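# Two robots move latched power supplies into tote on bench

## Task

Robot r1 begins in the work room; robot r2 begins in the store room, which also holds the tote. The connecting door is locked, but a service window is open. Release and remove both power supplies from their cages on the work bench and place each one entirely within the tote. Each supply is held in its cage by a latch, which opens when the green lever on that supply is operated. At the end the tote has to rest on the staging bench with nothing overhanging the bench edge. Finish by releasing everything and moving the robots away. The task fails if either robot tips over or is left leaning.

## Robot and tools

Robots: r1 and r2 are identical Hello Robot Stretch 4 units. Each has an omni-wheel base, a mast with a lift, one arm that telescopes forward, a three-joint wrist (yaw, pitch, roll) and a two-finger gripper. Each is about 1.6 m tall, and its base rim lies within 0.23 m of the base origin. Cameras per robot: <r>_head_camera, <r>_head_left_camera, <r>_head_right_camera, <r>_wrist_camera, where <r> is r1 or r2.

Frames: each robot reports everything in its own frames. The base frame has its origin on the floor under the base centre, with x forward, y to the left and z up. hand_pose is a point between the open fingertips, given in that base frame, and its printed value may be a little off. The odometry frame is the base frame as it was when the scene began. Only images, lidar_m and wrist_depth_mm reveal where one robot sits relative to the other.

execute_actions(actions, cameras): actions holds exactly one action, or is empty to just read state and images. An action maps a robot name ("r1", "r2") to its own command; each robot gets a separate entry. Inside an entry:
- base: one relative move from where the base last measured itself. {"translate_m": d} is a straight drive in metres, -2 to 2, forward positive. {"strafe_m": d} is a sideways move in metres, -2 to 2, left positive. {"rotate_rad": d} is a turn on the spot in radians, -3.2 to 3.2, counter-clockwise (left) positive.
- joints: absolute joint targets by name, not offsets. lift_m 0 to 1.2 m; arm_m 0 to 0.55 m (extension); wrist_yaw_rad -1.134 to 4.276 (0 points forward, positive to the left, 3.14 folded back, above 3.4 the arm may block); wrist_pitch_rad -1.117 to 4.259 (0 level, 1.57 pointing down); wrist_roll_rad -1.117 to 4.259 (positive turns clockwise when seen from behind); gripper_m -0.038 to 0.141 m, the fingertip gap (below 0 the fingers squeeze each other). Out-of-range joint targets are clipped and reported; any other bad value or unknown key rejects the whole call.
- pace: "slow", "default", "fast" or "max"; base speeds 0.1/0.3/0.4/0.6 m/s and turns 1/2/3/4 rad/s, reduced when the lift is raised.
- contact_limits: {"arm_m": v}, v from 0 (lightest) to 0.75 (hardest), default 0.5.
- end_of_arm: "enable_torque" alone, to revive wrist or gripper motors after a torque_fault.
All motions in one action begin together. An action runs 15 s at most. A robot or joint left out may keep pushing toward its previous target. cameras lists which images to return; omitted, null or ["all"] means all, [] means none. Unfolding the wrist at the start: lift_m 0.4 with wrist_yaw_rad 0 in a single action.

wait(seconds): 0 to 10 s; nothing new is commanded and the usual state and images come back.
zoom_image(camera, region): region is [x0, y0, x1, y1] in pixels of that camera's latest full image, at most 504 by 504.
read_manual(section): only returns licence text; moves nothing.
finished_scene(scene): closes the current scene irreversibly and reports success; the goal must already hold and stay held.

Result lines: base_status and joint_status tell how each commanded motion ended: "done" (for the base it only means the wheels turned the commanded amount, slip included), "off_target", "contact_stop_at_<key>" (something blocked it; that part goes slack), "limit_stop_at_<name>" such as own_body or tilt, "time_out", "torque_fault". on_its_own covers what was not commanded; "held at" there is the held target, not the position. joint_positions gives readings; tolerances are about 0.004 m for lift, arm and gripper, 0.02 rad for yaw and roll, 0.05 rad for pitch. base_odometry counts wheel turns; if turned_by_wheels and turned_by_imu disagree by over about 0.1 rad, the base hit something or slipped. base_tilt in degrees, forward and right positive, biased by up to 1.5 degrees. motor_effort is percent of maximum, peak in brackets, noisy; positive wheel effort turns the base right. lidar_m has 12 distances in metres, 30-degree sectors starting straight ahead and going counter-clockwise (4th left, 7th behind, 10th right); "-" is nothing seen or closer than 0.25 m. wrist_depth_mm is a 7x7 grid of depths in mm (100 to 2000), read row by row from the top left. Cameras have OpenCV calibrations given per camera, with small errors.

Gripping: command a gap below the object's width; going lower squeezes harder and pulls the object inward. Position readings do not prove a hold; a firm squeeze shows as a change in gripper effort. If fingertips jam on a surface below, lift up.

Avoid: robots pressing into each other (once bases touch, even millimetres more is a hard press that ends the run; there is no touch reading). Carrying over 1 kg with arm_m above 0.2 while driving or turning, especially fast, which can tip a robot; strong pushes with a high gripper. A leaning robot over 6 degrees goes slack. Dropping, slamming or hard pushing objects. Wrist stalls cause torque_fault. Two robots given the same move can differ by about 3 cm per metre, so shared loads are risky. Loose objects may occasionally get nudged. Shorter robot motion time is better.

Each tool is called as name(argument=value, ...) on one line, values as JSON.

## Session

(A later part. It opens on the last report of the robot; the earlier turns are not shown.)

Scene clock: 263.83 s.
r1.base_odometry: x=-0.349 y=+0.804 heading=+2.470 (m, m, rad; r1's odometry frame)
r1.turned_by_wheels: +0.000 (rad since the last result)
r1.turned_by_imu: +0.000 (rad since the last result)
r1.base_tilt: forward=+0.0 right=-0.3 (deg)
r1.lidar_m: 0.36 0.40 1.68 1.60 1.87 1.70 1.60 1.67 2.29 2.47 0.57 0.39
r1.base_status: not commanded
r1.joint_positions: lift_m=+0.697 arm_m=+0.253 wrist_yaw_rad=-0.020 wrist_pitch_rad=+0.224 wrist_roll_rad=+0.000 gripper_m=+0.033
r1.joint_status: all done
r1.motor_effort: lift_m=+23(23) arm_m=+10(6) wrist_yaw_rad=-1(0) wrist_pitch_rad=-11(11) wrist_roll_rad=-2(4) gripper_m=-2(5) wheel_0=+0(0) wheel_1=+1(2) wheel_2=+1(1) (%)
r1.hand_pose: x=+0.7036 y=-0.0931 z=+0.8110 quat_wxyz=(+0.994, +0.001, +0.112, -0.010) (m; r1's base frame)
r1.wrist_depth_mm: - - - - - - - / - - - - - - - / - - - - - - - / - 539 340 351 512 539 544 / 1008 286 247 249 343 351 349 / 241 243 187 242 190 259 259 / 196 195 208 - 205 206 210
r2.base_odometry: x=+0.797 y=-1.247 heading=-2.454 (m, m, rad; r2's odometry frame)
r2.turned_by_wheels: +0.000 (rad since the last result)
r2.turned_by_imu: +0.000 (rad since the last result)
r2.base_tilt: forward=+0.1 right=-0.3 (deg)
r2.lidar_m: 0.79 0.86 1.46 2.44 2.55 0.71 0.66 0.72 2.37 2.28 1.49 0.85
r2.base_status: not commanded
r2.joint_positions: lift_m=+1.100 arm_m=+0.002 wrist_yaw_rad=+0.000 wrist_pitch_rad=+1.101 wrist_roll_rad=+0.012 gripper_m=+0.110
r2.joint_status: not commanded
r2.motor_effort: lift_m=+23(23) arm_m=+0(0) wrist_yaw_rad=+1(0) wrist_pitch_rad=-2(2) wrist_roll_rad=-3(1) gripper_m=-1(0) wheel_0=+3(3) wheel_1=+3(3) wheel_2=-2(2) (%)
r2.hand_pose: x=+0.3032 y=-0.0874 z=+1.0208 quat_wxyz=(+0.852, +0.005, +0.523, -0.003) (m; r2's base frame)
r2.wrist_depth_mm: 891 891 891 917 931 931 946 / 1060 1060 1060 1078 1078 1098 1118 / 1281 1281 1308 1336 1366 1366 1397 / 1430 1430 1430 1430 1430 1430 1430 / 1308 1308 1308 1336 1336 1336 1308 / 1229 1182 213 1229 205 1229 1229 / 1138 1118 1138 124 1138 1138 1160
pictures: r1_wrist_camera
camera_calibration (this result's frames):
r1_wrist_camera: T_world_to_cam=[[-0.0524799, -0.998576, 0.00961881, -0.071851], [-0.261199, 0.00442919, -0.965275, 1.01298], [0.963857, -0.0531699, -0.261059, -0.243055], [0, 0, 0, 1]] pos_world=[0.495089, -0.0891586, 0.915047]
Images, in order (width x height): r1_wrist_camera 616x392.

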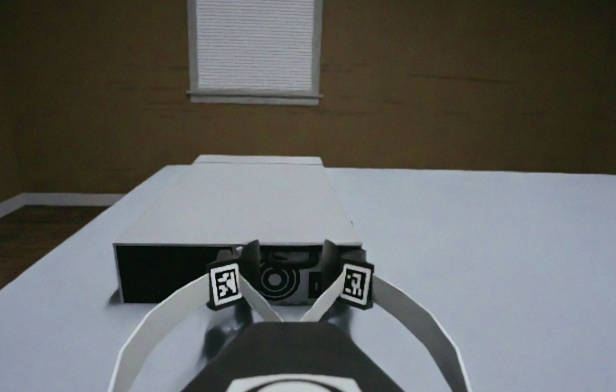

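Contact at C≈.255. Squeeze gently.

execute_actions(actions=[{"r1":{"joints":{"arm_m":0.258,"gripper_m":0.02,"lift_m":0.695}}}], cameras=[])

execute_actions(actions=[{"r1":{"joints":{"arm_m":0.262,"gripper_m":0.005,"lift_m":0.694}}}], cameras=[])

execute_actions(actions=[{"r1":{"joints":{"arm_m":0.2655,"gripper_m":-0.010,"lift_m":0.693}}}], cameras=[])

execute_actions(actions=[{"r1":{"joints":{"arm_m":0.269,"gripper_m":-0.024,"lift_m":0.692}}}], cameras=[])

execute_actions(actions=[{"r1":{"joints":{"arm_m":0.272,"gripper_m":-0.038,"lift_m":0.691}}}], cameras=["r1_wrist_camera"])

Scene clock: 264.90 s.
r1.base_odometry: x=-0.349 y=+0.804 heading=+2.470 (m, m, rad; r1's odometry frame)
r1.turned_by_wheels: +0.000 (rad since the last result)
r1.turned_by_imu: +0.000 (rad since the last result)
r1.base_tilt: forward=+0.0 right=-0.4 (deg)
r1.lidar_m: 0.38 0.39 1.68 1.60 1.87 1.69 1.58 1.67 2.32 2.46 0.56 0.37
r1.base_status: not commanded
r1.joint_positions: lift_m=+0.695 arm_m=+0.256 wrist_yaw_rad=-0.021 wrist_pitch_rad=+0.225 wrist_roll_rad=+0.000 gripper_m=+0.020
r1.joint_status: all done
r1.motor_effort: lift_m=+17(21) arm_m=+10(11) wrist_yaw_rad=+1(3) wrist_pitch_rad=-16(14) wrist_roll_rad=-1(3) gripper_m=-9(7) wheel_0=+0(0) wheel_1=+1(1) wheel_2=+0(1) (%)
r1.hand_pose: x=+0.7065 y=-0.0933 z=+0.8091 quat_wxyz=(+0.994, +0.001, +0.112, -0.010) (m; r1's base frame)
r1.wrist_depth_mm: - - - - - - - / - - - - - - - / - - - - - - - / - 473 329 343 508 525 530 / 336 282 241 238 338 343 345 / 237 238 190 237 187 255 254 / 193 191 204 - 202 202 206
r2.base_odometry: x=+0.797 y=-1.247 heading=-2.454 (m, m, rad; r2's odometry frame)
r2.turned_by_wheels: +0.000 (rad since the last result)
r2.turned_by_imu: +0.000 (rad since the last result)
r2.base_tilt: forward=+0.1 right=-0.2 (deg)
r2.lidar_m: 0.79 0.80 1.50 2.43 2.54 0.69 0.65 0.70 2.39 2.27 1.46 0.84
r2.base_status: not commanded
r2.joint_positions: lift_m=+1.100 arm_m=+0.002 wrist_yaw_rad=+0.000 wrist_pitch_rad=+1.101 wrist_roll_rad=+0.012 gripper_m=+0.110
r2.joint_status: not commanded
r2.motor_effort: lift_m=+23(23) arm_m=-1(0) wrist_yaw_rad=+0(0) wrist_pitch_rad=-2(2) wrist_roll_rad=-2(2) gripper_m=-1(2) wheel_0=+3(3) wheel_1=+3(3) wheel_2=-2(2) (%)
r2.hand_pose: x=+0.3032 y=-0.0874 z=+1.0208 quat_wxyz=(+0.852, +0.005, +0.523, -0.003) (m; r2's base frame)
r2.wrist_depth_mm: 891 904 917 917 917 931 946 / 1042 1060 1078 1078 1118 1098 1138 / 1281 1308 1336 1336 1336 1366 1366 / 1430 1430 1430 1430 1397 1430 1397 / 1308 1308 1308 1308 1308 1308 1336 / 1229 1205 214 1229 206 1229 1229 / 1160 1138 1138 124 1138 1138 1160
pictures: none
No camera images: the call's "cameras" was empty. Leave "cameras" out to get every camera's image.

Scene clock: 265.73 s.
r1.base_odometry: x=-0.349 y=+0.804 heading=+2.470 (m, m, rad; r1's odometry frame)
r1.turned_by_wheels: +0.000 (rad since the last result)
r1.turned_by_imu: +0.000 (rad since the last result)
r1.base_tilt: forward=-0.1 right=-0.4 (deg)
r1.lidar_m: 0.38 0.39 1.69 1.64 1.88 1.67 1.59 1.65 2.28 2.48 0.57 0.41
r1.base_status: not commanded
r1.joint_positions: lift_m=+0.694 arm_m=+0.260 wrist_yaw_rad=-0.022 wrist_pitch_rad=+0.225 wrist_roll_rad=+0.000 gripper_m=+0.005
r1.joint_status: all done
r1.motor_effort: lift_m=+17(17) arm_m=+11(13) wrist_yaw_rad=+5(9) wrist_pitch_rad=-16(16) wrist_roll_rad=-2(2) gripper_m=-17(15) wheel_0=+0(0) wheel_1=+1(1) wheel_2=-2(2) (%)
r1.hand_pose: x=+0.7102 y=-0.0936 z=+0.8080 quat_wxyz=(+0.994, +0.001, +0.112, -0.011) (m; r1's base frame)
r1.wrist_depth_mm: - - - - - - - / - - - - - - - / - - - - - - - / - 466 327 338 496 521 525 / 322 278 236 238 336 340 343 / 234 227 188 237 184 253 254 / 191 191 202 - 208 201 205
r2.base_odometry: x=+0.797 y=-1.247 heading=-2.454 (m, m, rad; r2's odometry frame)
r2.turned_by_wheels: +0.000 (rad since the last result)
r2.turned_by_imu: +0.000 (rad since the last result)
r2.base_tilt: forward=+0.1 right=-0.2 (deg)
r2.lidar_m: 0.79 0.83 1.48 2.43 2.55 0.70 0.64 0.69 2.38 2.27 1.47 0.84
r2.base_status: not commanded
r2.joint_positions: lift_m=+1.100 arm_m=+0.002 wrist_yaw_rad=+0.000 wrist_pitch_rad=+1.101 wrist_roll_rad=+0.012 gripper_m=+0.110
r2.joint_status: not commanded
r2.motor_effort: lift_m=+23(23) arm_m=+0(1) wrist_yaw_rad=+0(0) wrist_pitch_rad=-2(3) wrist_roll_rad=-3(1) gripper_m=-1(1) wheel_0=+3(3) wheel_1=+3(3) wheel_2=-2(2) (%)
r2.hand_pose: x=+0.3032 y=-0.0874 z=+1.0208 quat_wxyz=(+0.852, +0.005, +0.523, -0.003) (m; r2's base frame)
r2.wrist_depth_mm: 904 904 917 904 931 931 960 / 1060 1060 1060 1098 1098 1118 1118 / 1281 1308 1308 1336 1336 1366 1366 / 1430 1430 1430 1430 1430 1430 1430 / 1308 1308 1308 1308 1308 1308 1308 / 1205 1205 214 1205 206 1229 1255 / 1138 1138 1118 123 1160 1138 1160
pictures: none
No camera images: the call's "cameras" was empty. Leave "cameras" out to get every camera's image.

Scene clock: 266.53 s.
r1.base_odometry: x=-0.349 y=+0.804 heading=+2.469 (m, m, rad; r1's odometry frame)
r1.turned_by_wheels: +0.000 (rad since the last result)
r1.turned_by_imu: +0.000 (rad since the last result)
r1.base_tilt: forward=-0.1 right=-0.4 (deg)
r1.lidar_m: 0.37 0.41 1.66 1.62 1.87 1.68 1.57 1.65 2.28 2.45 0.57 0.39
r1.base_status: not commanded
r1.joint_positions: lift_m=+0.693 arm_m=+0.264 wrist_yaw_rad=-0.022 wrist_pitch_rad=+0.225 wrist_roll_rad=+0.000 gripper_m=-0.009
r1.joint_status: all done
r1.motor_effort: lift_m=+17(17) arm_m=+10(16) wrist_yaw_rad=+6(10) wrist_pitch_rad=-16(16) wrist_roll_rad=-3(2) gripper_m=-21(20) wheel_0=+0(0) wheel_1=+1(2) wheel_2=-3(3) (%)
r1.hand_pose: x=+0.7137 y=-0.0937 z=+0.8070 quat_wxyz=(+0.994, +0.001, +0.112, -0.011) (m; r1's base frame)
r1.wrist_depth_mm: - - - - - - - / - - - - - - - / - - - - - - - / - 459 324 334 500 512 521 / 320 267 235 236 334 342 342 / 234 217 187 233 187 252 252 / 190 190 201 - 206 199 204
r2.base_odometry: x=+0.797 y=-1.247 heading=-2.454 (m, m, rad; r2's odometry frame)
r2.turned_by_wheels: +0.000 (rad since the last result)
r2.turned_by_imu: +0.000 (rad since the last result)
r2.base_tilt: forward=+0.1 right=-0.3 (deg)
r2.lidar_m: 0.79 0.83 1.46 2.44 2.53 0.68 0.62 0.73 2.37 2.27 1.46 0.81
r2.base_status: not commanded
r2.joint_positions: lift_m=+1.100 arm_m=+0.002 wrist_yaw_rad=+0.000 wrist_pitch_rad=+1.101 wrist_roll_rad=+0.012 gripper_m=+0.110
r2.joint_status: not commanded
r2.motor_effort: lift_m=+22(22) arm_m=+0(0) wrist_yaw_rad=+0(0) wrist_pitch_rad=-2(2) wrist_roll_rad=-2(2) gripper_m=-1(2) wheel_0=+3(3) wheel_1=+3(3) wheel_2=-3(2) (%)
r2.hand_pose: x=+0.3032 y=-0.0874 z=+1.0208 quat_wxyz=(+0.852, +0.005, +0.523, -0.003) (m; r2's base frame)
r2.wrist_depth_mm: 878 904 891 917 917 946 946 / 1060 1060 1060 1078 1078 1118 1138 / 1281 1281 1336 1336 1308 1366 1397 / 1397 1430 1430 1430 1464 1430 1397 / 1308 1336 1308 1308 1308 1336 1336 / 1229 1205 213 1229 205 1255 1255 / 1138 1118 1138 124 1118 1138 1160
pictures: none
No camera images: the call's "cameras" was empty. Leave "cameras" out to get every camera's image.

Scene clock: 267.27 s.
r1.base_odometry: x=-0.349 y=+0.804 heading=+2.469 (m, m, rad; r1's odometry frame)
r1.turned_by_wheels: +0.000 (rad since the last result)
r1.turned_by_imu: +0.000 (rad since the last result)
r1.base_tilt: forward=+0.0 right=-0.3 (deg)
r1.lidar_m: 0.37 0.41 1.68 1.64 1.88 1.67 1.59 1.67 2.31 2.47 0.57 0.40
r1.base_status: not commanded
r1.joint_positions: lift_m=+0.692 arm_m=+0.267 wrist_yaw_rad=-0.023 wrist_pitch_rad=+0.225 wrist_roll_rad=+0.000 gripper_m=-0.023
r1.joint_status: all done
r1.motor_effort: lift_m=+17(17) arm_m=+11(16) wrist_yaw_rad=+6(13) wrist_pitch_rad=-16(17) wrist_roll_rad=-3(1) gripper_m=-25(25) wheel_0=+0(0) wheel_1=+1(1) wheel_2=-3(3) (%)
r1.hand_pose: x=+0.7171 y=-0.0938 z=+0.8060 quat_wxyz=(+0.994, +0.001, +0.112, -0.011) (m; r1's base frame)
r1.wrist_depth_mm: - - - - - - - / - - - - - - - / - - - - - - - / - 459 319 329 504 504 521 / 315 267 232 233 330 336 338 / 232 213 198 233 183 250 248 / 189 189 200 - 206 198 202
r2.base_odometry: x=+0.797 y=-1.247 heading=-2.454 (m, m, rad; r2's odometry frame)
r2.turned_by_wheels: +0.000 (rad since the last result)
r2.turned_by_imu: +0.000 (rad since the last result)
r2.base_tilt: forward=+0.1 right=-0.2 (deg)
r2.lidar_m: 0.77 0.84 1.47 2.43 2.52 0.72 0.65 0.70 2.38 2.29 1.46 0.83
r2.base_status: not commanded
r2.joint_positions: lift_m=+1.100 arm_m=+0.002 wrist_yaw_rad=+0.000 wrist_pitch_rad=+1.101 wrist_roll_rad=+0.012 gripper_m=+0.110
r2.joint_status: not commanded
r2.motor_effort: lift_m=+23(23) arm_m=-1(0) wrist_yaw_rad=+0(0) wrist_pitch_rad=-3(3) wrist_roll_rad=+0(1) gripper_m=-1(2) wheel_0=+3(3) wheel_1=+3(3) wheel_2=-2(2) (%)
r2.hand_pose: x=+0.3032 y=-0.0874 z=+1.0208 quat_wxyz=(+0.852, +0.005, +0.523, -0.003) (m; r2's base frame)
r2.wrist_depth_mm: 891 904 904 917 931 946 946 / 1042 1078 1078 1078 1098 1098 1098 / 1281 1308 1308 1308 1336 1336 1397 / 1397 1430 1430 1430 1430 1397 1430 / 1308 1308 1308 1336 1336 1308 1308 / 1229 1205 214 1205 206 1229 1229 / 1138 1118 1160 124 1118 1160 1160
pictures: none
No camera images: the call's "cameras" was empty. Leave "cameras" out to get every camera's image.

Scene clock: 268.03 s.
r1.base_odometry: x=-0.349 y=+0.804 heading=+2.470 (m, m, rad; r1's odometry frame)
r1.turned_by_wheels: +0.000 (rad since the last result)
r1.turned_by_imu: +0.000 (rad since the last result)
r1.base_tilt: forward=-0.1 right=-0.4 (deg)
r1.lidar_m: 0.39 0.41 1.66 1.64 1.86 1.66 1.59 1.65 2.27 2.46 0.56 0.39
r1.base_status: not commanded
r1.joint_positions: lift_m=+0.691 arm_m=+0.270 wrist_yaw_rad=-0.022 wrist_pitch_rad=+0.225 wrist_roll_rad=+0.000 gripper_m=-0.037
r1.joint_status: all done
r1.motor_effort: lift_m=+18(17) arm_m=+10(15) wrist_yaw_rad=+4(13) wrist_pitch_rad=-16(16) wrist_roll_rad=+0(2) gripper_m=-27(27) wheel_0=+0(0) wheel_1=+2(2) wheel_2=-3(4) (%)
r1.hand_pose: x=+0.7203 y=-0.0936 z=+0.8050 quat_wxyz=(+0.994, +0.001, +0.112, -0.011) (m; r1's base frame)
r1.wrist_depth_mm: - - - - - - - / - - - - - - - / - - - - - - - / - 459 317 325 492 504 521 / 317 266 230 230 329 332 338 / 229 166 194 230 184 248 248 / 187 188 198 - 204 196 200
r2.base_odometry: x=+0.797 y=-1.247 heading=-2.454 (m, m, rad; r2's odometry frame)
r2.turned_by_wheels: +0.000 (rad since the last result)
r2.turned_by_imu: +0.000 (rad since the last result)
r2.base_tilt: forward=+0.1 right=-0.2 (deg)
r2.lidar_m: 0.79 0.84 1.48 2.43 2.53 0.71 0.66 0.71 2.37 2.26 1.48 0.84
r2.base_status: not commanded
r2.joint_positions: lift_m=+1.100 arm_m=+0.002 wrist_yaw_rad=+0.000 wrist_pitch_rad=+1.101 wrist_roll_rad=+0.012 gripper_m=+0.110
r2.joint_status: not commanded
r2.motor_effort: lift_m=+23(23) arm_m=+0(0) wrist_yaw_rad=+0(0) wrist_pitch_rad=-2(3) wrist_roll_rad=+1(2) gripper_m=-1(1) wheel_0=+3(3) wheel_1=+3(3) wheel_2=-2(2) (%)
r2.hand_pose: x=+0.3032 y=-0.0874 z=+1.0208 quat_wxyz=(+0.852, +0.005, +0.523, -0.003) (m; r2's base frame)
r2.wrist_depth_mm: 891 904 917 904 917 931 946 / 1060 1078 1078 1078 1098 1098 1138 / 1281 1281 1308 1336 1366 1366 1397 / 1430 1397 1430 1430 1397 1430 1430 / 1308 1336 1308 1308 1336 1308 1336 / 1229 1205 214 1205 206 1229 1255 / 1160 1138 1138 124 1160 1138 1138
pictures: r1_wrist_camera
camera_calibration (this result's frames):
r1_wrist_camera: T_world_to_cam=[[-0.0540119, -0.998493, 0.00969807, -0.0702998], [-0.262995, 0.00485563, -0.964785, 1.01243], [0.963284, -0.0546604, -0.262861, -0.259048], [0, 0, 0, 1]] pos_world=[0.512003, -0.0892694, 0.909361]
Images, in order (width x height): r1_wrist_camera 616x392.

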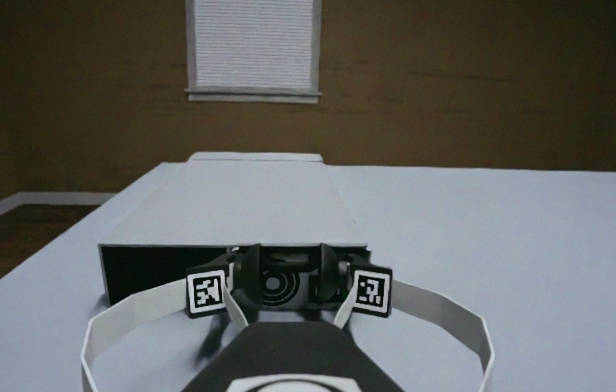

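execute_actions(actions=[{"r1":{"joints":{"arm_m":0.264},"base":{"strafe_m":-0.002},"pace":"slow"}}], cameras=[])

execute_actions(actions=[{"r1":{"joints":{"arm_m":0.2615,"lift_m":0.693},"pace":"slow"}}], cameras=["r1_wrist_camera"])

zoom_image(camera="r1_wrist_camera", region=[190, 190, 400, 330])

Scene clock: 272.87 s.
r1.base_odometry: x=-0.347 y=+0.806 heading=+2.470 (m, m, rad; r1's odometry frame)
r1.turned_by_wheels: +0.000 (rad since the last result)
r1.turned_by_imu: +0.001 (rad since the last result)
r1.base_tilt: forward=+0.0 right=-0.3 (deg)
r1.lidar_m: 0.36 0.40 1.69 1.61 1.90 1.65 1.58 1.68 2.28 2.48 0.54 0.39
r1.base_status: done
r1.joint_positions: lift_m=+0.691 arm_m=+0.267 wrist_yaw_rad=-0.014 wrist_pitch_rad=+0.224 wrist_roll_rad=+0.000 gripper_m=-0.037
r1.joint_status: all done
r1.on_its_own: wrist_yaw_rad is at rest, and its effort (-19) is outside its rest range (-13 to +13)
r1.motor_effort: lift_m=+18(19) arm_m=-15(16) wrist_yaw_rad=-19(19) wrist_pitch_rad=-12(17) wrist_roll_rad=-1(0) gripper_m=-33(32) wheel_0=-2(4) wheel_1=-1(1) wheel_2=+6(5) (%)
r1.hand_pose: x=+0.7176 y=-0.0913 z=+0.8052 quat_wxyz=(+0.994, +0.001, +0.112, -0.007) (m; r1's base frame)
r1.wrist_depth_mm: - - - - - - - / - - - - - - - / - - - - - - - / - 455 317 325 496 508 517 / 317 262 233 230 309 334 336 / 231 162 186 233 182 248 248 / 188 187 200 - 205 196 200
r2.base_odometry: x=+0.797 y=-1.247 heading=-2.454 (m, m, rad; r2's odometry frame)
r2.turned_by_wheels: +0.000 (rad since the last result)
r2.turned_by_imu: +0.001 (rad since the last result)
r2.base_tilt: forward=+0.2 right=-0.3 (deg)
r2.lidar_m: 0.80 0.84 1.47 2.43 2.54 0.71 0.65 0.69 2.36 2.28 1.49 0.83
r2.base_status: not commanded
r2.joint_positions: lift_m=+1.100 arm_m=+0.002 wrist_yaw_rad=+0.000 wrist_pitch_rad=+1.101 wrist_roll_rad=+0.012 gripper_m=+0.110
r2.joint_status: not commanded
r2.motor_effort: lift_m=+23(23) arm_m=-1(1) wrist_yaw_rad=+0(0) wrist_pitch_rad=-2(3) wrist_roll_rad=-3(3) gripper_m=-2(1) wheel_0=+3(3) wheel_1=+3(3) wheel_2=-2(2) (%)
r2.hand_pose: x=+0.3032 y=-0.0874 z=+1.0208 quat_wxyz=(+0.852, +0.005, +0.523, -0.003) (m; r2's base frame)
r2.wrist_depth_mm: 891 891 904 917 931 917 946 / 1042 1060 1060 1098 1078 1138 1118 / 1281 1308 1308 1336 1336 1366 1397 / 1430 1430 1430 1430 1464 1397 1430 / 1308 1308 1308 1336 1308 1336 1308 / 1229 1205 214 1205 206 1255 1255 / 1118 1118 1138 124 1138 1118 1160
pictures: none
No camera images: the call's "cameras" was empty. Leave "cameras" out to get every camera's image.

Scene clock: 273.47 s.
r1.base_odometry: x=-0.348 y=+0.806 heading=+2.470 (m, m, rad; r1's odometry frame)
r1.turned_by_wheels: +0.000 (rad since the last result)
r1.turned_by_imu: +0.000 (rad since the last result)
r1.base_tilt: forward=+0.0 right=-0.3 (deg)
r1.lidar_m: 0.38 0.38 1.69 1.63 1.87 1.66 1.57 1.68 2.27 2.47 0.57 0.40
r1.base_status: not commanded
r1.joint_positions: lift_m=+0.692 arm_m=+0.264 wrist_yaw_rad=-0.013 wrist_pitch_rad=+0.224 wrist_roll_rad=+0.000 gripper_m=-0.037
r1.joint_status: all done
r1.on_its_own: wrist_yaw_rad is at rest, and its effort (-22) is outside its rest range (-13 to +13)
r1.motor_effort: lift_m=+26(26) arm_m=-16(16) wrist_yaw_rad=-22(23) wrist_pitch_rad=-13(14) wrist_roll_rad=-1(1) gripper_m=-32(34) wheel_0=-3(2) wheel_1=-1(1) wheel_2=+7(7) (%)
r1.hand_pose: x=+0.7153 y=-0.0910 z=+0.8065 quat_wxyz=(+0.994, +0.001, +0.112, -0.006) (m; r1's base frame)
r1.wrist_depth_mm: - - - - - - - / - - - - - - - / - - - - - - - / - 466 320 327 500 512 525 / 319 260 233 234 314 336 340 / 233 217 180 233 182 250 249 / 189 188 200 - 206 197 202
r2.base_odometry: x=+0.797 y=-1.247 heading=-2.454 (m, m, rad; r2's odometry frame)
r2.turned_by_wheels: +0.000 (rad since the last result)
r2.turned_by_imu: +0.000 (rad since the last result)
r2.base_tilt: forward=+0.1 right=-0.3 (deg)
r2.lidar_m: 0.78 0.82 1.48 2.43 2.53 0.70 0.62 0.72 2.37 2.28 1.49 0.81
r2.base_status: not commanded
r2.joint_positions: lift_m=+1.100 arm_m=+0.002 wrist_yaw_rad=+0.000 wrist_pitch_rad=+1.101 wrist_roll_rad=+0.012 gripper_m=+0.110
r2.joint_status: not commanded
r2.motor_effort: lift_m=+23(23) arm_m=-1(1) wrist_yaw_rad=+0(0) wrist_pitch_rad=-2(2) wrist_roll_rad=-1(4) gripper_m=+0(1) wheel_0=+3(3) wheel_1=+3(3) wheel_2=-2(2) (%)
r2.hand_pose: x=+0.3032 y=-0.0874 z=+1.0208 quat_wxyz=(+0.852, +0.005, +0.523, -0.003) (m; r2's base frame)
r2.wrist_depth_mm: 891 891 891 904 917 931 946 / 1042 1078 1078 1098 1098 1118 1138 / 1281 1308 1308 1336 1336 1366 1397 / 1397 1430 1430 1430 1430 1430 1430 / 1308 1308 1308 1308 1308 1336 1336 / 1229 1205 214 1229 205 1229 1229 / 1138 1138 1138 124 1160 1118 1138
pictures: r1_wrist_camera
camera_calibration (this result's frames):
r1_wrist_camera: T_world_to_cam=[[-0.0448365, -0.998948, 0.00966653, -0.0745977], [-0.262095, 0.0024254, -0.965039, 1.01193], [0.964, -0.0458025, -0.261928, -0.254135], [0, 0, 0, 1]] pos_world=[0.506863, -0.0886135, 0.910707]
Images, in order (width x height): r1_wrist_camera 616x392.

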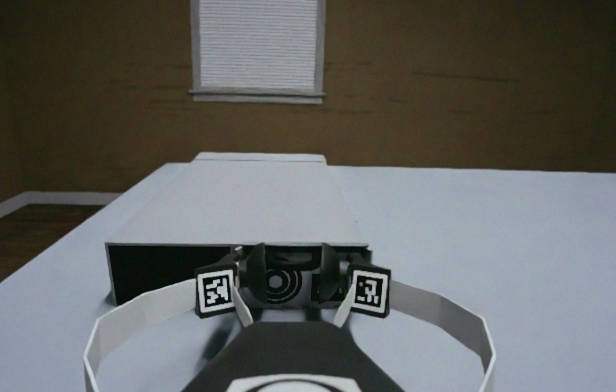

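Region (190, 190, 400, 330) of r1_wrist_camera's 616x392 image, scaled by 2.400.

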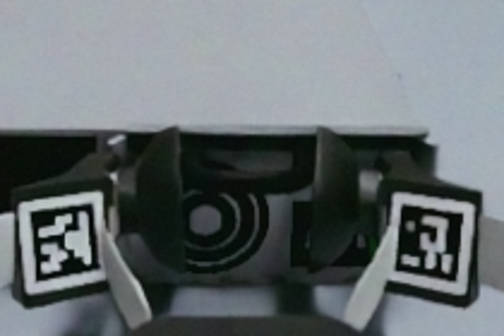

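execute_actions(actions=[{"r1":{"joints":{"arm_m":0.260,"lift_m":0.6945},"pace":"slow"}}], cameras=["r1_wrist_camera"])

zoom_image(camera="r1_wrist_camera", region=[190, 190, 400, 330])

Scene clock: 274.10 s.
r1.base_odometry: x=-0.348 y=+0.806 heading=+2.470 (m, m, rad; r1's odometry frame)
r1.turned_by_wheels: +0.000 (rad since the last result)
r1.turned_by_imu: +0.000 (rad since the last result)
r1.base_tilt: forward=+0.0 right=-0.3 (deg)
r1.lidar_m: 0.37 0.41 1.66 1.60 1.89 1.66 1.57 1.68 2.30 2.46 0.56 0.38
r1.base_status: not commanded
r1.joint_positions: lift_m=+0.694 arm_m=+0.263 wrist_yaw_rad=-0.013 wrist_pitch_rad=+0.225 wrist_roll_rad=+0.000 gripper_m=-0.037
r1.joint_status: all done
r1.on_its_own: wrist_yaw_rad is at rest, and its effort (-21) is outside its rest range (-13 to +13)
r1.motor_effort: lift_m=+26(26) arm_m=-16(19) wrist_yaw_rad=-21(22) wrist_pitch_rad=-16(16) wrist_roll_rad=-3(1) gripper_m=-34(34) wheel_0=-3(2) wheel_1=-1(1) wheel_2=+7(7) (%)
r1.hand_pose: x=+0.7137 y=-0.0911 z=+0.8077 quat_wxyz=(+0.994, +0.001, +0.112, -0.006) (m; r1's base frame)
r1.wrist_depth_mm: - - - - - - - / - - - - - - - / - - - - - - - / - 462 322 330 500 512 525 / 332 276 236 236 315 338 340 / 232 217 181 235 182 251 252 / 190 190 201 - 206 198 202
r2.base_odometry: x=+0.797 y=-1.247 heading=-2.454 (m, m, rad; r2's odometry frame)
r2.turned_by_wheels: +0.000 (rad since the last result)
r2.turned_by_imu: +0.000 (rad since the last result)
r2.base_tilt: forward=+0.1 right=-0.3 (deg)
r2.lidar_m: 0.80 0.84 1.47 2.45 2.52 0.71 0.65 0.69 2.35 2.27 1.47 0.82
r2.base_status: not commanded
r2.joint_positions: lift_m=+1.100 arm_m=+0.002 wrist_yaw_rad=+0.000 wrist_pitch_rad=+1.101 wrist_roll_rad=+0.012 gripper_m=+0.110
r2.joint_status: not commanded
r2.motor_effort: lift_m=+23(23) arm_m=-1(0) wrist_yaw_rad=+0(0) wrist_pitch_rad=-2(2) wrist_roll_rad=-3(0) gripper_m=-2(1) wheel_0=+3(3) wheel_1=+3(3) wheel_2=-2(2) (%)
r2.hand_pose: x=+0.3032 y=-0.0874 z=+1.0208 quat_wxyz=(+0.852, +0.005, +0.523, -0.003) (m; r2's base frame)
r2.wrist_depth_mm: 904 904 904 917 931 931 960 / 1060 1060 1078 1078 1078 1098 1118 / 1281 1281 1308 1336 1336 1366 1397 / 1397 1430 1397 1464 1430 1430 1397 / 1308 1308 1308 1308 1308 1308 1308 / 1229 1205 213 1229 206 1229 1205 / 1138 1118 1160 124 1138 1160 1160
pictures: r1_wrist_camera
camera_calibration (this result's frames):
r1_wrist_camera: T_world_to_cam=[[-0.0450058, -0.99894, 0.00969794, -0.0746356], [-0.26303, 0.00248407, -0.964785, 1.01312], [0.963737, -0.0459718, -0.262863, -0.251321], [0, 0, 0, 1]] pos_world=[0.505329, -0.0886268, 0.912105]
Images, in order (width x height): r1_wrist_camera 616x392.

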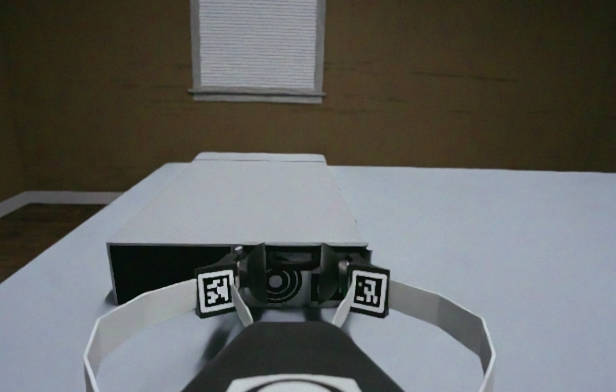

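Region (190, 190, 400, 330) of r1_wrist_camera's 616x392 image, scaled by 2.400.

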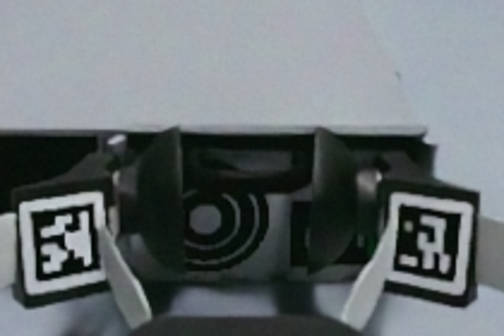

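Looks like it's sliding.

execute_actions(actions=[{"r1":{"joints":{"arm_m":0.257},"pace":"slow"}}], cameras=["r1_wrist_camera"])

zoom_image(camera="r1_wrist_camera", region=[190, 190, 400, 330])

Scene clock: 276.20 s.
r1.base_odometry: x=-0.347 y=+0.806 heading=+2.469 (m, m, rad; r1's odometry frame)
r1.turned_by_wheels: -0.001 (rad since the last result)
r1.turned_by_imu: +0.000 (rad since the last result)
r1.base_tilt: forward=-0.1 right=-0.4 (deg)
r1.lidar_m: 0.37 0.39 1.69 1.63 1.86 1.65 1.59 1.68 2.28 2.47 0.58 0.40
r1.base_status: not commanded
r1.joint_positions: lift_m=+0.694 arm_m=+0.257 wrist_yaw_rad=-0.027 wrist_pitch_rad=+0.224 wrist_roll_rad=+0.000 gripper_m=-0.038
r1.joint_status: all done
r1.on_its_own: wrist_yaw_rad is at rest, and its effort (+19) is outside its rest range (-13 to +13)
r1.motor_effort: lift_m=+22(27) arm_m=-2(15) wrist_yaw_rad=+19(22) wrist_pitch_rad=-12(14) wrist_roll_rad=+0(0) gripper_m=-14(34) wheel_0=+1(3) wheel_1=+1(2) wheel_2=-5(7) (%)
r1.hand_pose: x=+0.7071 y=-0.0950 z=+0.8086 quat_wxyz=(+0.994, +0.002, +0.112, -0.013) (m; r1's base frame)
r1.wrist_depth_mm: - - - - - - - / - - - - - - - / - - - - - - - / - 473 330 377 517 525 549 / 327 277 256 241 342 345 345 / 238 231 183 200 180 256 256 / 193 193 205 - 211 203 206
r2.base_odometry: x=+0.797 y=-1.247 heading=-2.454 (m, m, rad; r2's odometry frame)
r2.turned_by_wheels: +0.000 (rad since the last result)
r2.turned_by_imu: +0.001 (rad since the last result)
r2.base_tilt: forward=+0.1 right=-0.2 (deg)
r2.lidar_m: 0.79 0.84 1.48 2.44 2.55 0.69 0.65 0.71 2.37 2.28 1.46 0.84
r2.base_status: not commanded
r2.joint_positions: lift_m=+1.100 arm_m=+0.002 wrist_yaw_rad=+0.000 wrist_pitch_rad=+1.101 wrist_roll_rad=+0.012 gripper_m=+0.110
r2.joint_status: not commanded
r2.motor_effort: lift_m=+23(23) arm_m=+0(0) wrist_yaw_rad=+0(0) wrist_pitch_rad=-2(2) wrist_roll_rad=-2(0) gripper_m=-1(1) wheel_0=+3(3) wheel_1=+3(3) wheel_2=-2(2) (%)
r2.hand_pose: x=+0.3032 y=-0.0874 z=+1.0208 quat_wxyz=(+0.852, +0.005, +0.523, -0.003) (m; r2's base frame)
r2.wrist_depth_mm: 891 904 904 917 931 946 946 / 1042 1060 1060 1078 1098 1118 1118 / 1281 1308 1281 1336 1366 1366 1336 / 1430 1430 1397 1397 1430 1430 1430 / 1308 1308 1308 1281 1308 1308 1336 / 1205 1205 214 1229 205 1229 1229 / 1160 1138 1138 124 1138 1138 1160
pictures: r1_wrist_camera
camera_calibration (this result's frames):
r1_wrist_camera: T_world_to_cam=[[-0.0591964, -0.9982, 0.00964637, -0.0687601], [-0.261376, 0.0061728, -0.965217, 1.01175], [0.96342, -0.0596588, -0.261271, -0.247266], [0, 0, 0, 1]] pos_world=[0.498598, -0.0896333, 0.912618]
Images, in order (width x height): r1_wrist_camera 616x392.

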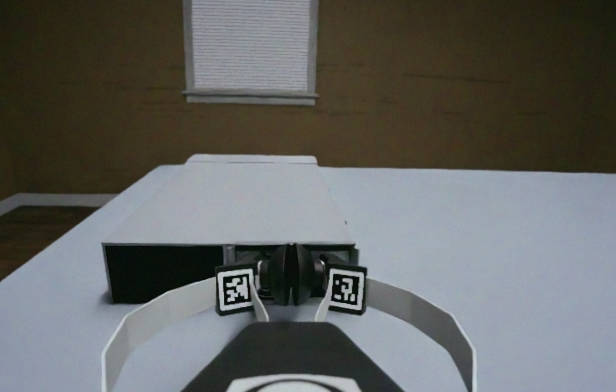

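Region (190, 190, 400, 330) of r1_wrist_camera's 616x392 image, scaled by 2.400.

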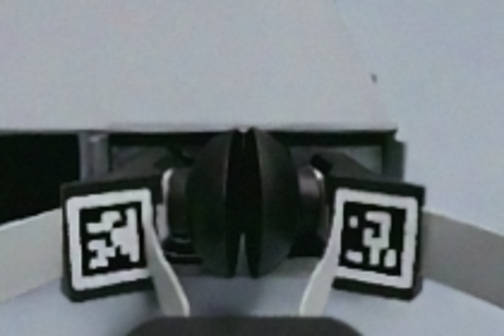

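Slipped and pushing; back off.

execute_actions(actions=[{"r1":{"joints":{"arm_m":0.215}}}], cameras=["r1_wrist_camera"])

execute_actions(actions=[{"r1":{"joints":{"lift_m":0.92,"gripper_m":0.012}}}], cameras=[])

execute_actions(actions=[{"r1":{"joints":{"arm_m":0.37,"wrist_pitch_rad":1.0,"wrist_roll_rad":1.57,"wrist_yaw_rad":-0.035,"lift_m":0.905}}}], cameras=["r1_wrist_camera"])

zoom_image(camera="r1_wrist_camera", region=[220, 160, 380, 310])

Scene clock: 277.33 s.
r1.base_odometry: x=-0.347 y=+0.806 heading=+2.470 (m, m, rad; r1's odometry frame)
r1.turned_by_wheels: +0.000 (rad since the last result)
r1.turned_by_imu: +0.001 (rad since the last result)
r1.base_tilt: forward=-0.1 right=-0.4 (deg)
r1.lidar_m: 0.37 0.38 1.66 1.62 1.88 1.66 1.59 1.68 2.30 2.46 0.56 0.38
r1.base_status: not commanded
r1.joint_positions: lift_m=+0.694 arm_m=+0.217 wrist_yaw_rad=-0.020 wrist_pitch_rad=+0.222 wrist_roll_rad=+0.000 gripper_m=-0.037
r1.joint_status: all done
r1.motor_effort: lift_m=+22(22) arm_m=-9(12) wrist_yaw_rad=-2(18) wrist_pitch_rad=-7(12) wrist_roll_rad=+0(3) gripper_m=-18(19) wheel_0=+0(1) wheel_1=+1(1) wheel_2=+1(5) (%)
r1.hand_pose: x=+0.6670 y=-0.0931 z=+0.8089 quat_wxyz=(+0.994, +0.001, +0.111, -0.010) (m; r1's base frame)
r1.wrist_depth_mm: - - - - - - - / - - - - - - - / - - - - - - - / - 530 338 347 521 525 544 / 355 303 306 266 343 345 351 / 238 232 180 202 176 258 257 / 195 193 206 - 211 204 208
r2.base_odometry: x=+0.797 y=-1.247 heading=-2.454 (m, m, rad; r2's odometry frame)
r2.turned_by_wheels: +0.000 (rad since the last result)
r2.turned_by_imu: +0.000 (rad since the last result)
r2.base_tilt: forward=+0.1 right=-0.2 (deg)
r2.lidar_m: 0.79 0.83 1.42 2.45 2.56 0.69 0.65 0.71 2.38 2.26 1.49 0.82
r2.base_status: not commanded
r2.joint_positions: lift_m=+1.100 arm_m=+0.002 wrist_yaw_rad=+0.000 wrist_pitch_rad=+1.101 wrist_roll_rad=+0.012 gripper_m=+0.110
r2.joint_status: not commanded
r2.motor_effort: lift_m=+23(23) arm_m=+0(1) wrist_yaw_rad=+0(0) wrist_pitch_rad=-2(3) wrist_roll_rad=-1(1) gripper_m=-1(0) wheel_0=+3(3) wheel_1=+3(3) wheel_2=-2(2) (%)
r2.hand_pose: x=+0.3032 y=-0.0874 z=+1.0208 quat_wxyz=(+0.852, +0.005, +0.523, -0.003) (m; r2's base frame)
r2.wrist_depth_mm: 904 904 904 917 917 931 946 / 1042 1060 1060 1098 1098 1118 1118 / 1281 1308 1308 1336 1336 1397 1366 / 1397 1430 1430 1430 1397 1430 1430 / 1336 1336 1308 1308 1281 1336 1336 / 1205 1229 214 1205 205 1229 1229 / 1138 1118 1160 124 1138 1160 1138
pictures: r1_wrist_camera
camera_calibration (this result's frames):
r1_wrist_camera: T_world_to_cam=[[-0.0522108, -0.99859, 0.00960665, -0.073847], [-0.260223, 0.00431697, -0.965539, 1.00092], [0.964136, -0.0529115, -0.260082, -0.209281], [0, 0, 0, 1]] pos_world=[0.458383, -0.0891371, 0.912708]
Images, in order (width x height): r1_wrist_camera 616x392.

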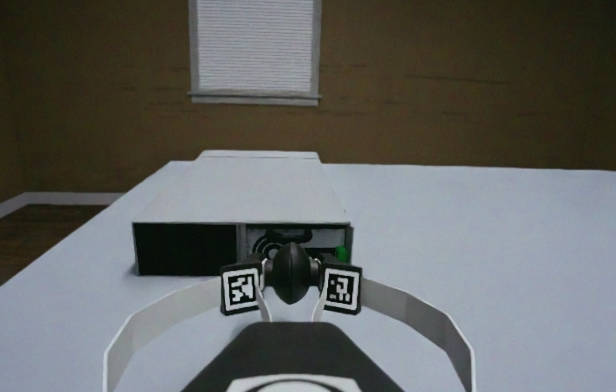

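Scene clock: 279.37 s.
r1.base_odometry: x=-0.347 y=+0.806 heading=+2.470 (m, m, rad; r1's odometry frame)
r1.turned_by_wheels: +0.000 (rad since the last result)
r1.turned_by_imu: +0.000 (rad since the last result)
r1.base_tilt: forward=+0.0 right=-0.4 (deg)
r1.lidar_m: 0.38 0.40 1.67 1.62 1.89 1.69 1.57 1.67 2.30 2.47 0.56 0.40
r1.base_status: not commanded
r1.joint_positions: lift_m=+0.920 arm_m=+0.217 wrist_yaw_rad=-0.020 wrist_pitch_rad=+0.222 wrist_roll_rad=+0.000 gripper_m=+0.012
r1.joint_status: all done
r1.motor_effort: lift_m=+22(24) arm_m=-9(9) wrist_yaw_rad=-2(1) wrist_pitch_rad=-7(9) wrist_roll_rad=-2(3) gripper_m=-4(19) wheel_0=+0(0) wheel_1=+0(0) wheel_2=+1(1) (%)
r1.hand_pose: x=+0.6670 y=-0.0931 z=+1.0343 quat_wxyz=(+0.994, +0.001, +0.111, -0.010) (m; r1's base frame)
r1.wrist_depth_mm: - - - - - - - / - - - - - - - / - - - - - - - / - - - - - - - / - - - - - - - / 1756 1808 188 195 580 654 661 / 1499 488 477 - 517 512 535
r2.base_odometry: x=+0.797 y=-1.247 heading=-2.454 (m, m, rad; r2's odometry frame)
r2.turned_by_wheels: +0.000 (rad since the last result)
r2.turned_by_imu: +0.000 (rad since the last result)
r2.base_tilt: forward=+0.1 right=-0.2 (deg)
r2.lidar_m: 0.78 0.84 1.48 2.44 2.55 0.69 0.66 0.70 2.39 2.28 1.47 0.83
r2.base_status: not commanded
r2.joint_positions: lift_m=+1.100 arm_m=+0.002 wrist_yaw_rad=+0.000 wrist_pitch_rad=+1.101 wrist_roll_rad=+0.012 gripper_m=+0.110
r2.joint_status: not commanded
r2.motor_effort: lift_m=+23(23) arm_m=+0(0) wrist_yaw_rad=+0(1) wrist_pitch_rad=-3(2) wrist_roll_rad=-5(2) gripper_m=+0(1) wheel_0=+3(3) wheel_1=+3(3) wheel_2=-2(2) (%)
r2.hand_pose: x=+0.3032 y=-0.0874 z=+1.0208 quat_wxyz=(+0.852, +0.005, +0.523, -0.003) (m; r2's base frame)
r2.wrist_depth_mm: 891 904 904 917 917 917 946 / 1042 1060 1060 1078 1098 1118 1138 / 1281 1281 1308 1336 1308 1336 1366 / 1397 1430 1430 1430 1430 1430 1464 / 1308 1308 1308 1308 1308 1366 1336 / 1205 1182 214 1229 205 1229 1229 / 1138 1118 1138 124 1138 1138 1160
pictures: none
No camera images: the call's "cameras" was empty. Leave "cameras" out to get every camera's image.

Scene clock: 280.90 s.
r1.base_odometry: x=-0.347 y=+0.806 heading=+2.470 (m, m, rad; r1's odometry frame)
r1.turned_by_wheels: +0.000 (rad since the last result)
r1.turned_by_imu: +0.000 (rad since the last result)
r1.base_tilt: forward=+0.0 right=-0.3 (deg)
r1.lidar_m: 0.36 0.41 1.67 1.61 1.84 1.65 1.59 1.66 2.27 2.45 0.59 0.39
r1.base_status: not commanded
r1.joint_positions: lift_m=+0.905 arm_m=+0.368 wrist_yaw_rad=-0.035 wrist_pitch_rad=+1.001 wrist_roll_rad=+1.570 gripper_m=+0.012
r1.joint_status: all done
r1.motor_effort: lift_m=+17(21) arm_m=+9(9) wrist_yaw_rad=-2(4) wrist_pitch_rad=-3(4) wrist_roll_rad=+0(4) gripper_m=-4(5) wheel_0=+0(0) wheel_1=+0(0) wheel_2=+1(1) (%)
r1.hand_pose: x=+0.6919 y=-0.0928 z=+0.8406 quat_wxyz=(+0.615, +0.626, +0.329, -0.350) (m; r1's base frame)
r1.wrist_depth_mm: 480 404 342 298 265 236 218 / 484 404 345 300 266 237 220 / 500 413 347 303 266 238 222 / 504 362 303 297 266 239 222 / 508 342 290 279 271 241 223 / 508 347 187 195 257 242 223 / 1205 347 309 - 268 238 223
r2.base_odometry: x=+0.797 y=-1.247 heading=-2.454 (m, m, rad; r2's odometry frame)
r2.turned_by_wheels: +0.000 (rad since the last result)
r2.turned_by_imu: +0.000 (rad since the last result)
r2.base_tilt: forward=+0.1 right=-0.2 (deg)
r2.lidar_m: 0.80 0.85 1.47 2.42 2.56 0.70 0.66 0.72 2.38 2.27 1.47 0.84
r2.base_status: not commanded
r2.joint_positions: lift_m=+1.100 arm_m=+0.002 wrist_yaw_rad=+0.000 wrist_pitch_rad=+1.101 wrist_roll_rad=+0.012 gripper_m=+0.110
r2.joint_status: not commanded
r2.motor_effort: lift_m=+23(23) arm_m=+0(0) wrist_yaw_rad=+0(0) wrist_pitch_rad=-1(3) wrist_roll_rad=-1(0) gripper_m=-1(2) wheel_0=+3(3) wheel_1=+3(3) wheel_2=-2(2) (%)
r2.hand_pose: x=+0.3032 y=-0.0874 z=+1.0208 quat_wxyz=(+0.852, +0.005, +0.523, -0.003) (m; r2's base frame)
r2.wrist_depth_mm: 904 904 904 917 917 931 946 / 1042 1060 1078 1078 1098 1118 1138 / 1308 1308 1308 1308 1366 1397 1336 / 1397 1397 1430 1430 1397 1430 1430 / 1308 1308 1308 1281 1308 1308 1308 / 1229 1205 213 1205 205 1229 1229 / 1138 1118 1160 124 1160 1160 1138
pictures: r1_wrist_camera
camera_calibration (this result's frames):
r1_wrist_camera: T_world_to_cam=[[-0.859069, 0.0263198, -0.511183, 1.01853], [0.0109006, 0.999391, 0.0331377, 0.103238], [0.511744, 0.0228953, -0.858833, 0.598352], [0, 0, 0, 1]] pos_world=[0.567662, -0.143682, 1.03112]
Images, in order (width x height): r1_wrist_camera 616x392.

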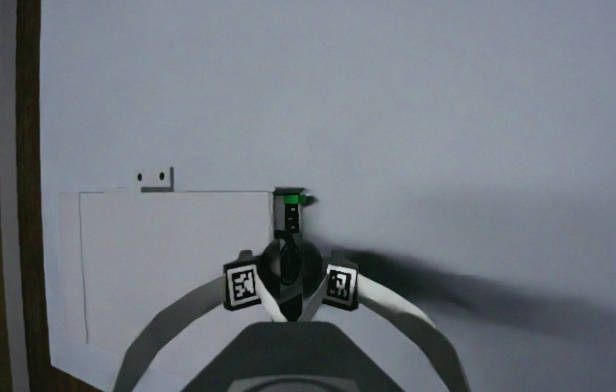

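Region (220, 160, 380, 310) of r1_wrist_camera's 616x392 image, scaled by 3.150; it fills the top 472 rows of this view, and the rest is white.

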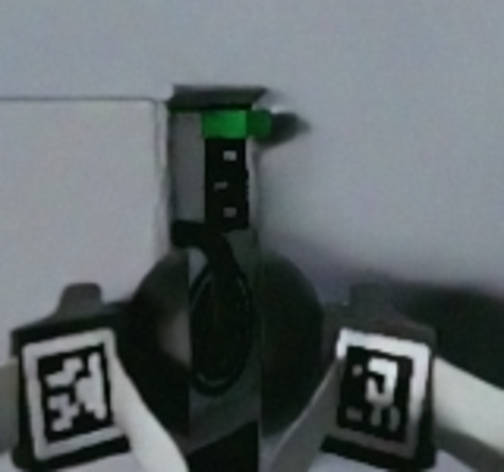

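execute_actions(actions=[{"r1":{"joints":{"arm_m":0.3745,"lift_m":0.891}}}], cameras=[])

execute_actions(actions=[{"r1":{"joints":{"arm_m":0.380,"lift_m":0.8825},"pace":"slow"}}], cameras=[])

execute_actions(actions=[{"r1":{"joints":{"arm_m":0.3835,"lift_m":0.8765},"pace":"slow"}}], cameras=["r1_wrist_camera"])

zoom_image(camera="r1_wrist_camera", region=[220, 160, 380, 310])

Scene clock: 281.90 s.
r1.base_odometry: x=-0.347 y=+0.806 heading=+2.470 (m, m, rad; r1's odometry frame)
r1.turned_by_wheels: +0.000 (rad since the last result)
r1.turned_by_imu: +0.000 (rad since the last result)
r1.base_tilt: forward=+0.0 right=-0.3 (deg)
r1.lidar_m: 0.37 0.41 1.68 1.64 1.89 1.68 1.58 1.66 2.27 2.47 0.55 0.39
r1.base_status: not commanded
r1.joint_positions: lift_m=+0.891 arm_m=+0.373 wrist_yaw_rad=-0.035 wrist_pitch_rad=+1.001 wrist_roll_rad=+1.570 gripper_m=+0.012
r1.joint_status: all done
r1.motor_effort: lift_m=+17(19) arm_m=+9(12) wrist_yaw_rad=-2(0) wrist_pitch_rad=-3(4) wrist_roll_rad=+2(1) gripper_m=-4(4) wheel_0=+0(0) wheel_1=+0(0) wheel_2=+1(1) (%)
r1.hand_pose: x=+0.6963 y=-0.0928 z=+0.8265 quat_wxyz=(+0.615, +0.626, +0.329, -0.350) (m; r1's base frame)
r1.wrist_depth_mm: 459 384 324 283 251 224 206 / 466 384 329 285 251 225 209 / 469 387 327 286 253 226 209 / 473 338 283 281 254 228 210 / 439 322 272 253 255 229 211 / 389 325 189 195 244 229 212 / 484 307 289 - 253 224 212
r2.base_odometry: x=+0.797 y=-1.247 heading=-2.454 (m, m, rad; r2's odometry frame)
r2.turned_by_wheels: +0.000 (rad since the last result)
r2.turned_by_imu: +0.000 (rad since the last result)
r2.base_tilt: forward=+0.1 right=-0.2 (deg)
r2.lidar_m: 0.80 0.83 1.49 2.44 2.53 0.70 0.64 0.70 2.34 2.26 1.46 0.84
r2.base_status: not commanded
r2.joint_positions: lift_m=+1.100 arm_m=+0.002 wrist_yaw_rad=+0.000 wrist_pitch_rad=+1.101 wrist_roll_rad=+0.012 gripper_m=+0.110
r2.joint_status: not commanded
r2.motor_effort: lift_m=+23(23) arm_m=+0(1) wrist_yaw_rad=+0(0) wrist_pitch_rad=-2(3) wrist_roll_rad=-2(1) gripper_m=-1(1) wheel_0=+3(3) wheel_1=+3(3) wheel_2=-2(2) (%)
r2.hand_pose: x=+0.3032 y=-0.0874 z=+1.0208 quat_wxyz=(+0.852, +0.005, +0.523, -0.003) (m; r2's base frame)
r2.wrist_depth_mm: 904 904 891 904 931 931 946 / 1060 1078 1060 1078 1078 1098 1138 / 1281 1308 1336 1366 1336 1366 1397 / 1430 1397 1430 1397 1430 1430 1430 / 1308 1308 1336 1308 1308 1308 1336 / 1229 1205 213 1205 205 1205 1229 / 1118 1160 1138 124 1138 1138 1138
pictures: none
No camera images: the call's "cameras" was empty. Leave "cameras" out to get every camera's image.

Scene clock: 282.67 s.
r1.base_odometry: x=-0.347 y=+0.806 heading=+2.470 (m, m, rad; r1's odometry frame)
r1.turned_by_wheels: +0.000 (rad since the last result)
r1.turned_by_imu: +0.000 (rad since the last result)
r1.base_tilt: forward=-0.1 right=-0.4 (deg)
r1.lidar_m: 0.37 0.41 1.70 1.63 1.88 1.66 1.60 1.68 2.31 2.46 0.56 0.41
r1.base_status: not commanded
r1.joint_positions: lift_m=+0.883 arm_m=+0.378 wrist_yaw_rad=-0.035 wrist_pitch_rad=+1.001 wrist_roll_rad=+1.570 gripper_m=+0.012
r1.joint_status: all done
r1.motor_effort: lift_m=+17(16) arm_m=+9(9) wrist_yaw_rad=-3(3) wrist_pitch_rad=-5(4) wrist_roll_rad=+0(1) gripper_m=-3(5) wheel_0=+0(0) wheel_1=+1(0) wheel_2=+1(1) (%)
r1.hand_pose: x=+0.7018 y=-0.0928 z=+0.8181 quat_wxyz=(+0.615, +0.626, +0.329, -0.350) (m; r1's base frame)
r1.wrist_depth_mm: 445 368 314 272 242 216 200 / 445 375 314 274 243 218 202 / 455 373 319 276 244 219 202 / 433 322 272 273 245 220 203 / 377 307 260 242 248 220 204 / 377 312 188 194 236 221 205 / 469 294 276 - 244 219 205
r2.base_odometry: x=+0.797 y=-1.247 heading=-2.454 (m, m, rad; r2's odometry frame)
r2.turned_by_wheels: +0.000 (rad since the last result)
r2.turned_by_imu: +0.000 (rad since the last result)
r2.base_tilt: forward=+0.1 right=-0.2 (deg)
r2.lidar_m: 0.79 0.85 1.45 2.43 2.52 0.68 0.65 0.71 2.38 2.27 1.46 0.84
r2.base_status: not commanded
r2.joint_positions: lift_m=+1.100 arm_m=+0.002 wrist_yaw_rad=+0.000 wrist_pitch_rad=+1.101 wrist_roll_rad=+0.012 gripper_m=+0.110
r2.joint_status: not commanded
r2.motor_effort: lift_m=+23(23) arm_m=+0(1) wrist_yaw_rad=+0(0) wrist_pitch_rad=-2(3) wrist_roll_rad=-2(2) gripper_m=-1(2) wheel_0=+3(3) wheel_1=+3(3) wheel_2=-2(2) (%)
r2.hand_pose: x=+0.3032 y=-0.0874 z=+1.0208 quat_wxyz=(+0.852, +0.005, +0.523, -0.003) (m; r2's base frame)
r2.wrist_depth_mm: 891 891 904 931 917 931 960 / 1060 1060 1078 1078 1098 1118 1118 / 1281 1308 1308 1336 1366 1366 1397 / 1430 1430 1430 1430 1464 1430 1430 / 1308 1308 1308 1308 1308 1308 1336 / 1229 1205 214 1205 205 1229 1229 / 1138 1138 1138 124 1138 1138 1138
pictures: none
No camera images: the call's "cameras" was empty. Leave "cameras" out to get every camera's image.

Scene clock: 283.33 s.
r1.base_odometry: x=-0.347 y=+0.806 heading=+2.470 (m, m, rad; r1's odometry frame)
r1.turned_by_wheels: +0.000 (rad since the last result)
r1.turned_by_imu: +0.000 (rad since the last result)
r1.base_tilt: forward=-0.1 right=-0.4 (deg)
r1.lidar_m: 0.36 0.42 1.67 1.63 1.88 1.66 1.59 1.68 2.27 2.47 0.57 0.41
r1.base_status: not commanded
r1.joint_positions: lift_m=+0.877 arm_m=+0.382 wrist_yaw_rad=-0.036 wrist_pitch_rad=+1.001 wrist_roll_rad=+1.570 gripper_m=+0.012
r1.joint_status: all done
r1.motor_effort: lift_m=+14(17) arm_m=+10(9) wrist_yaw_rad=+1(1) wrist_pitch_rad=-3(4) wrist_roll_rad=+2(2) gripper_m=-3(3) wheel_0=+0(0) wheel_1=+0(0) wheel_2=+1(1) (%)
r1.hand_pose: x=+0.7050 y=-0.0929 z=+0.8122 quat_wxyz=(+0.615, +0.626, +0.328, -0.350) (m; r1's base frame)
r1.wrist_depth_mm: 436 362 309 267 236 212 196 / 442 368 309 270 238 213 197 / 445 368 312 270 240 215 200 / 427 315 264 268 240 215 199 / 366 301 254 239 242 216 200 / 366 304 188 195 231 217 201 / 459 289 270 - 239 213 201
r2.base_odometry: x=+0.797 y=-1.247 heading=-2.454 (m, m, rad; r2's odometry frame)
r2.turned_by_wheels: +0.000 (rad since the last result)
r2.turned_by_imu: +0.000 (rad since the last result)
r2.base_tilt: forward=+0.1 right=-0.1 (deg)
r2.lidar_m: 0.80 0.85 1.48 2.43 2.54 0.70 0.67 0.70 2.36 2.26 1.47 0.83
r2.base_status: not commanded
r2.joint_positions: lift_m=+1.100 arm_m=+0.002 wrist_yaw_rad=+0.000 wrist_pitch_rad=+1.101 wrist_roll_rad=+0.012 gripper_m=+0.110
r2.joint_status: not commanded
r2.motor_effort: lift_m=+23(23) arm_m=+0(1) wrist_yaw_rad=+0(0) wrist_pitch_rad=-2(2) wrist_roll_rad=-1(2) gripper_m=-1(1) wheel_0=+3(3) wheel_1=+3(3) wheel_2=-2(2) (%)
r2.hand_pose: x=+0.3032 y=-0.0874 z=+1.0208 quat_wxyz=(+0.852, +0.005, +0.523, -0.003) (m; r2's base frame)
r2.wrist_depth_mm: 904 904 904 917 931 931 946 / 1042 1060 1078 1078 1078 1118 1118 / 1281 1281 1308 1308 1366 1366 1366 / 1430 1430 1430 1430 1430 1397 1397 / 1308 1336 1336 1308 1336 1336 1336 / 1255 1182 214 1229 205 1229 1205 / 1138 1118 1138 123 1138 1138 1160
pictures: r1_wrist_camera
camera_calibration (this result's frames):
r1_wrist_camera: T_world_to_cam=[[-0.859277, 0.0270392, -0.510795, 1.01517], [0.0117403, 0.999381, 0.0331528, 0.103552], [0.511375, 0.0224906, -0.859063, 0.567681], [0, 0, 0, 1]] pos_world=[0.580799, -0.143705, 1.00278]
Images, in order (width x height): r1_wrist_camera 616x392.

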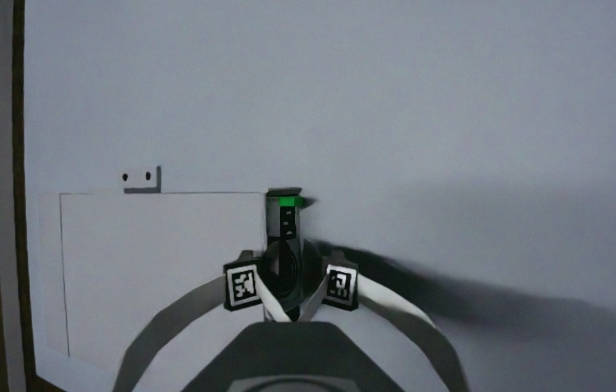

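Region (220, 160, 380, 310) of r1_wrist_camera's 616x392 image, scaled by 3.150; it fills the top 472 rows of this view, and the rest is white.

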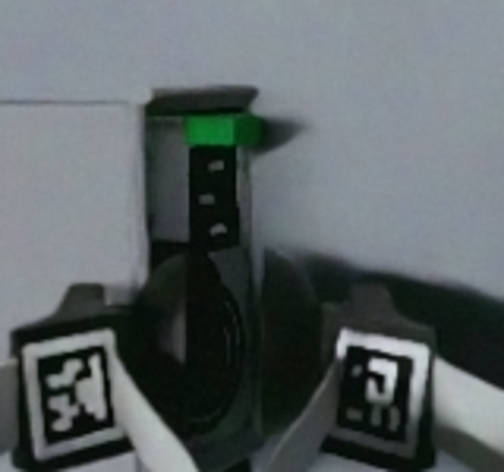

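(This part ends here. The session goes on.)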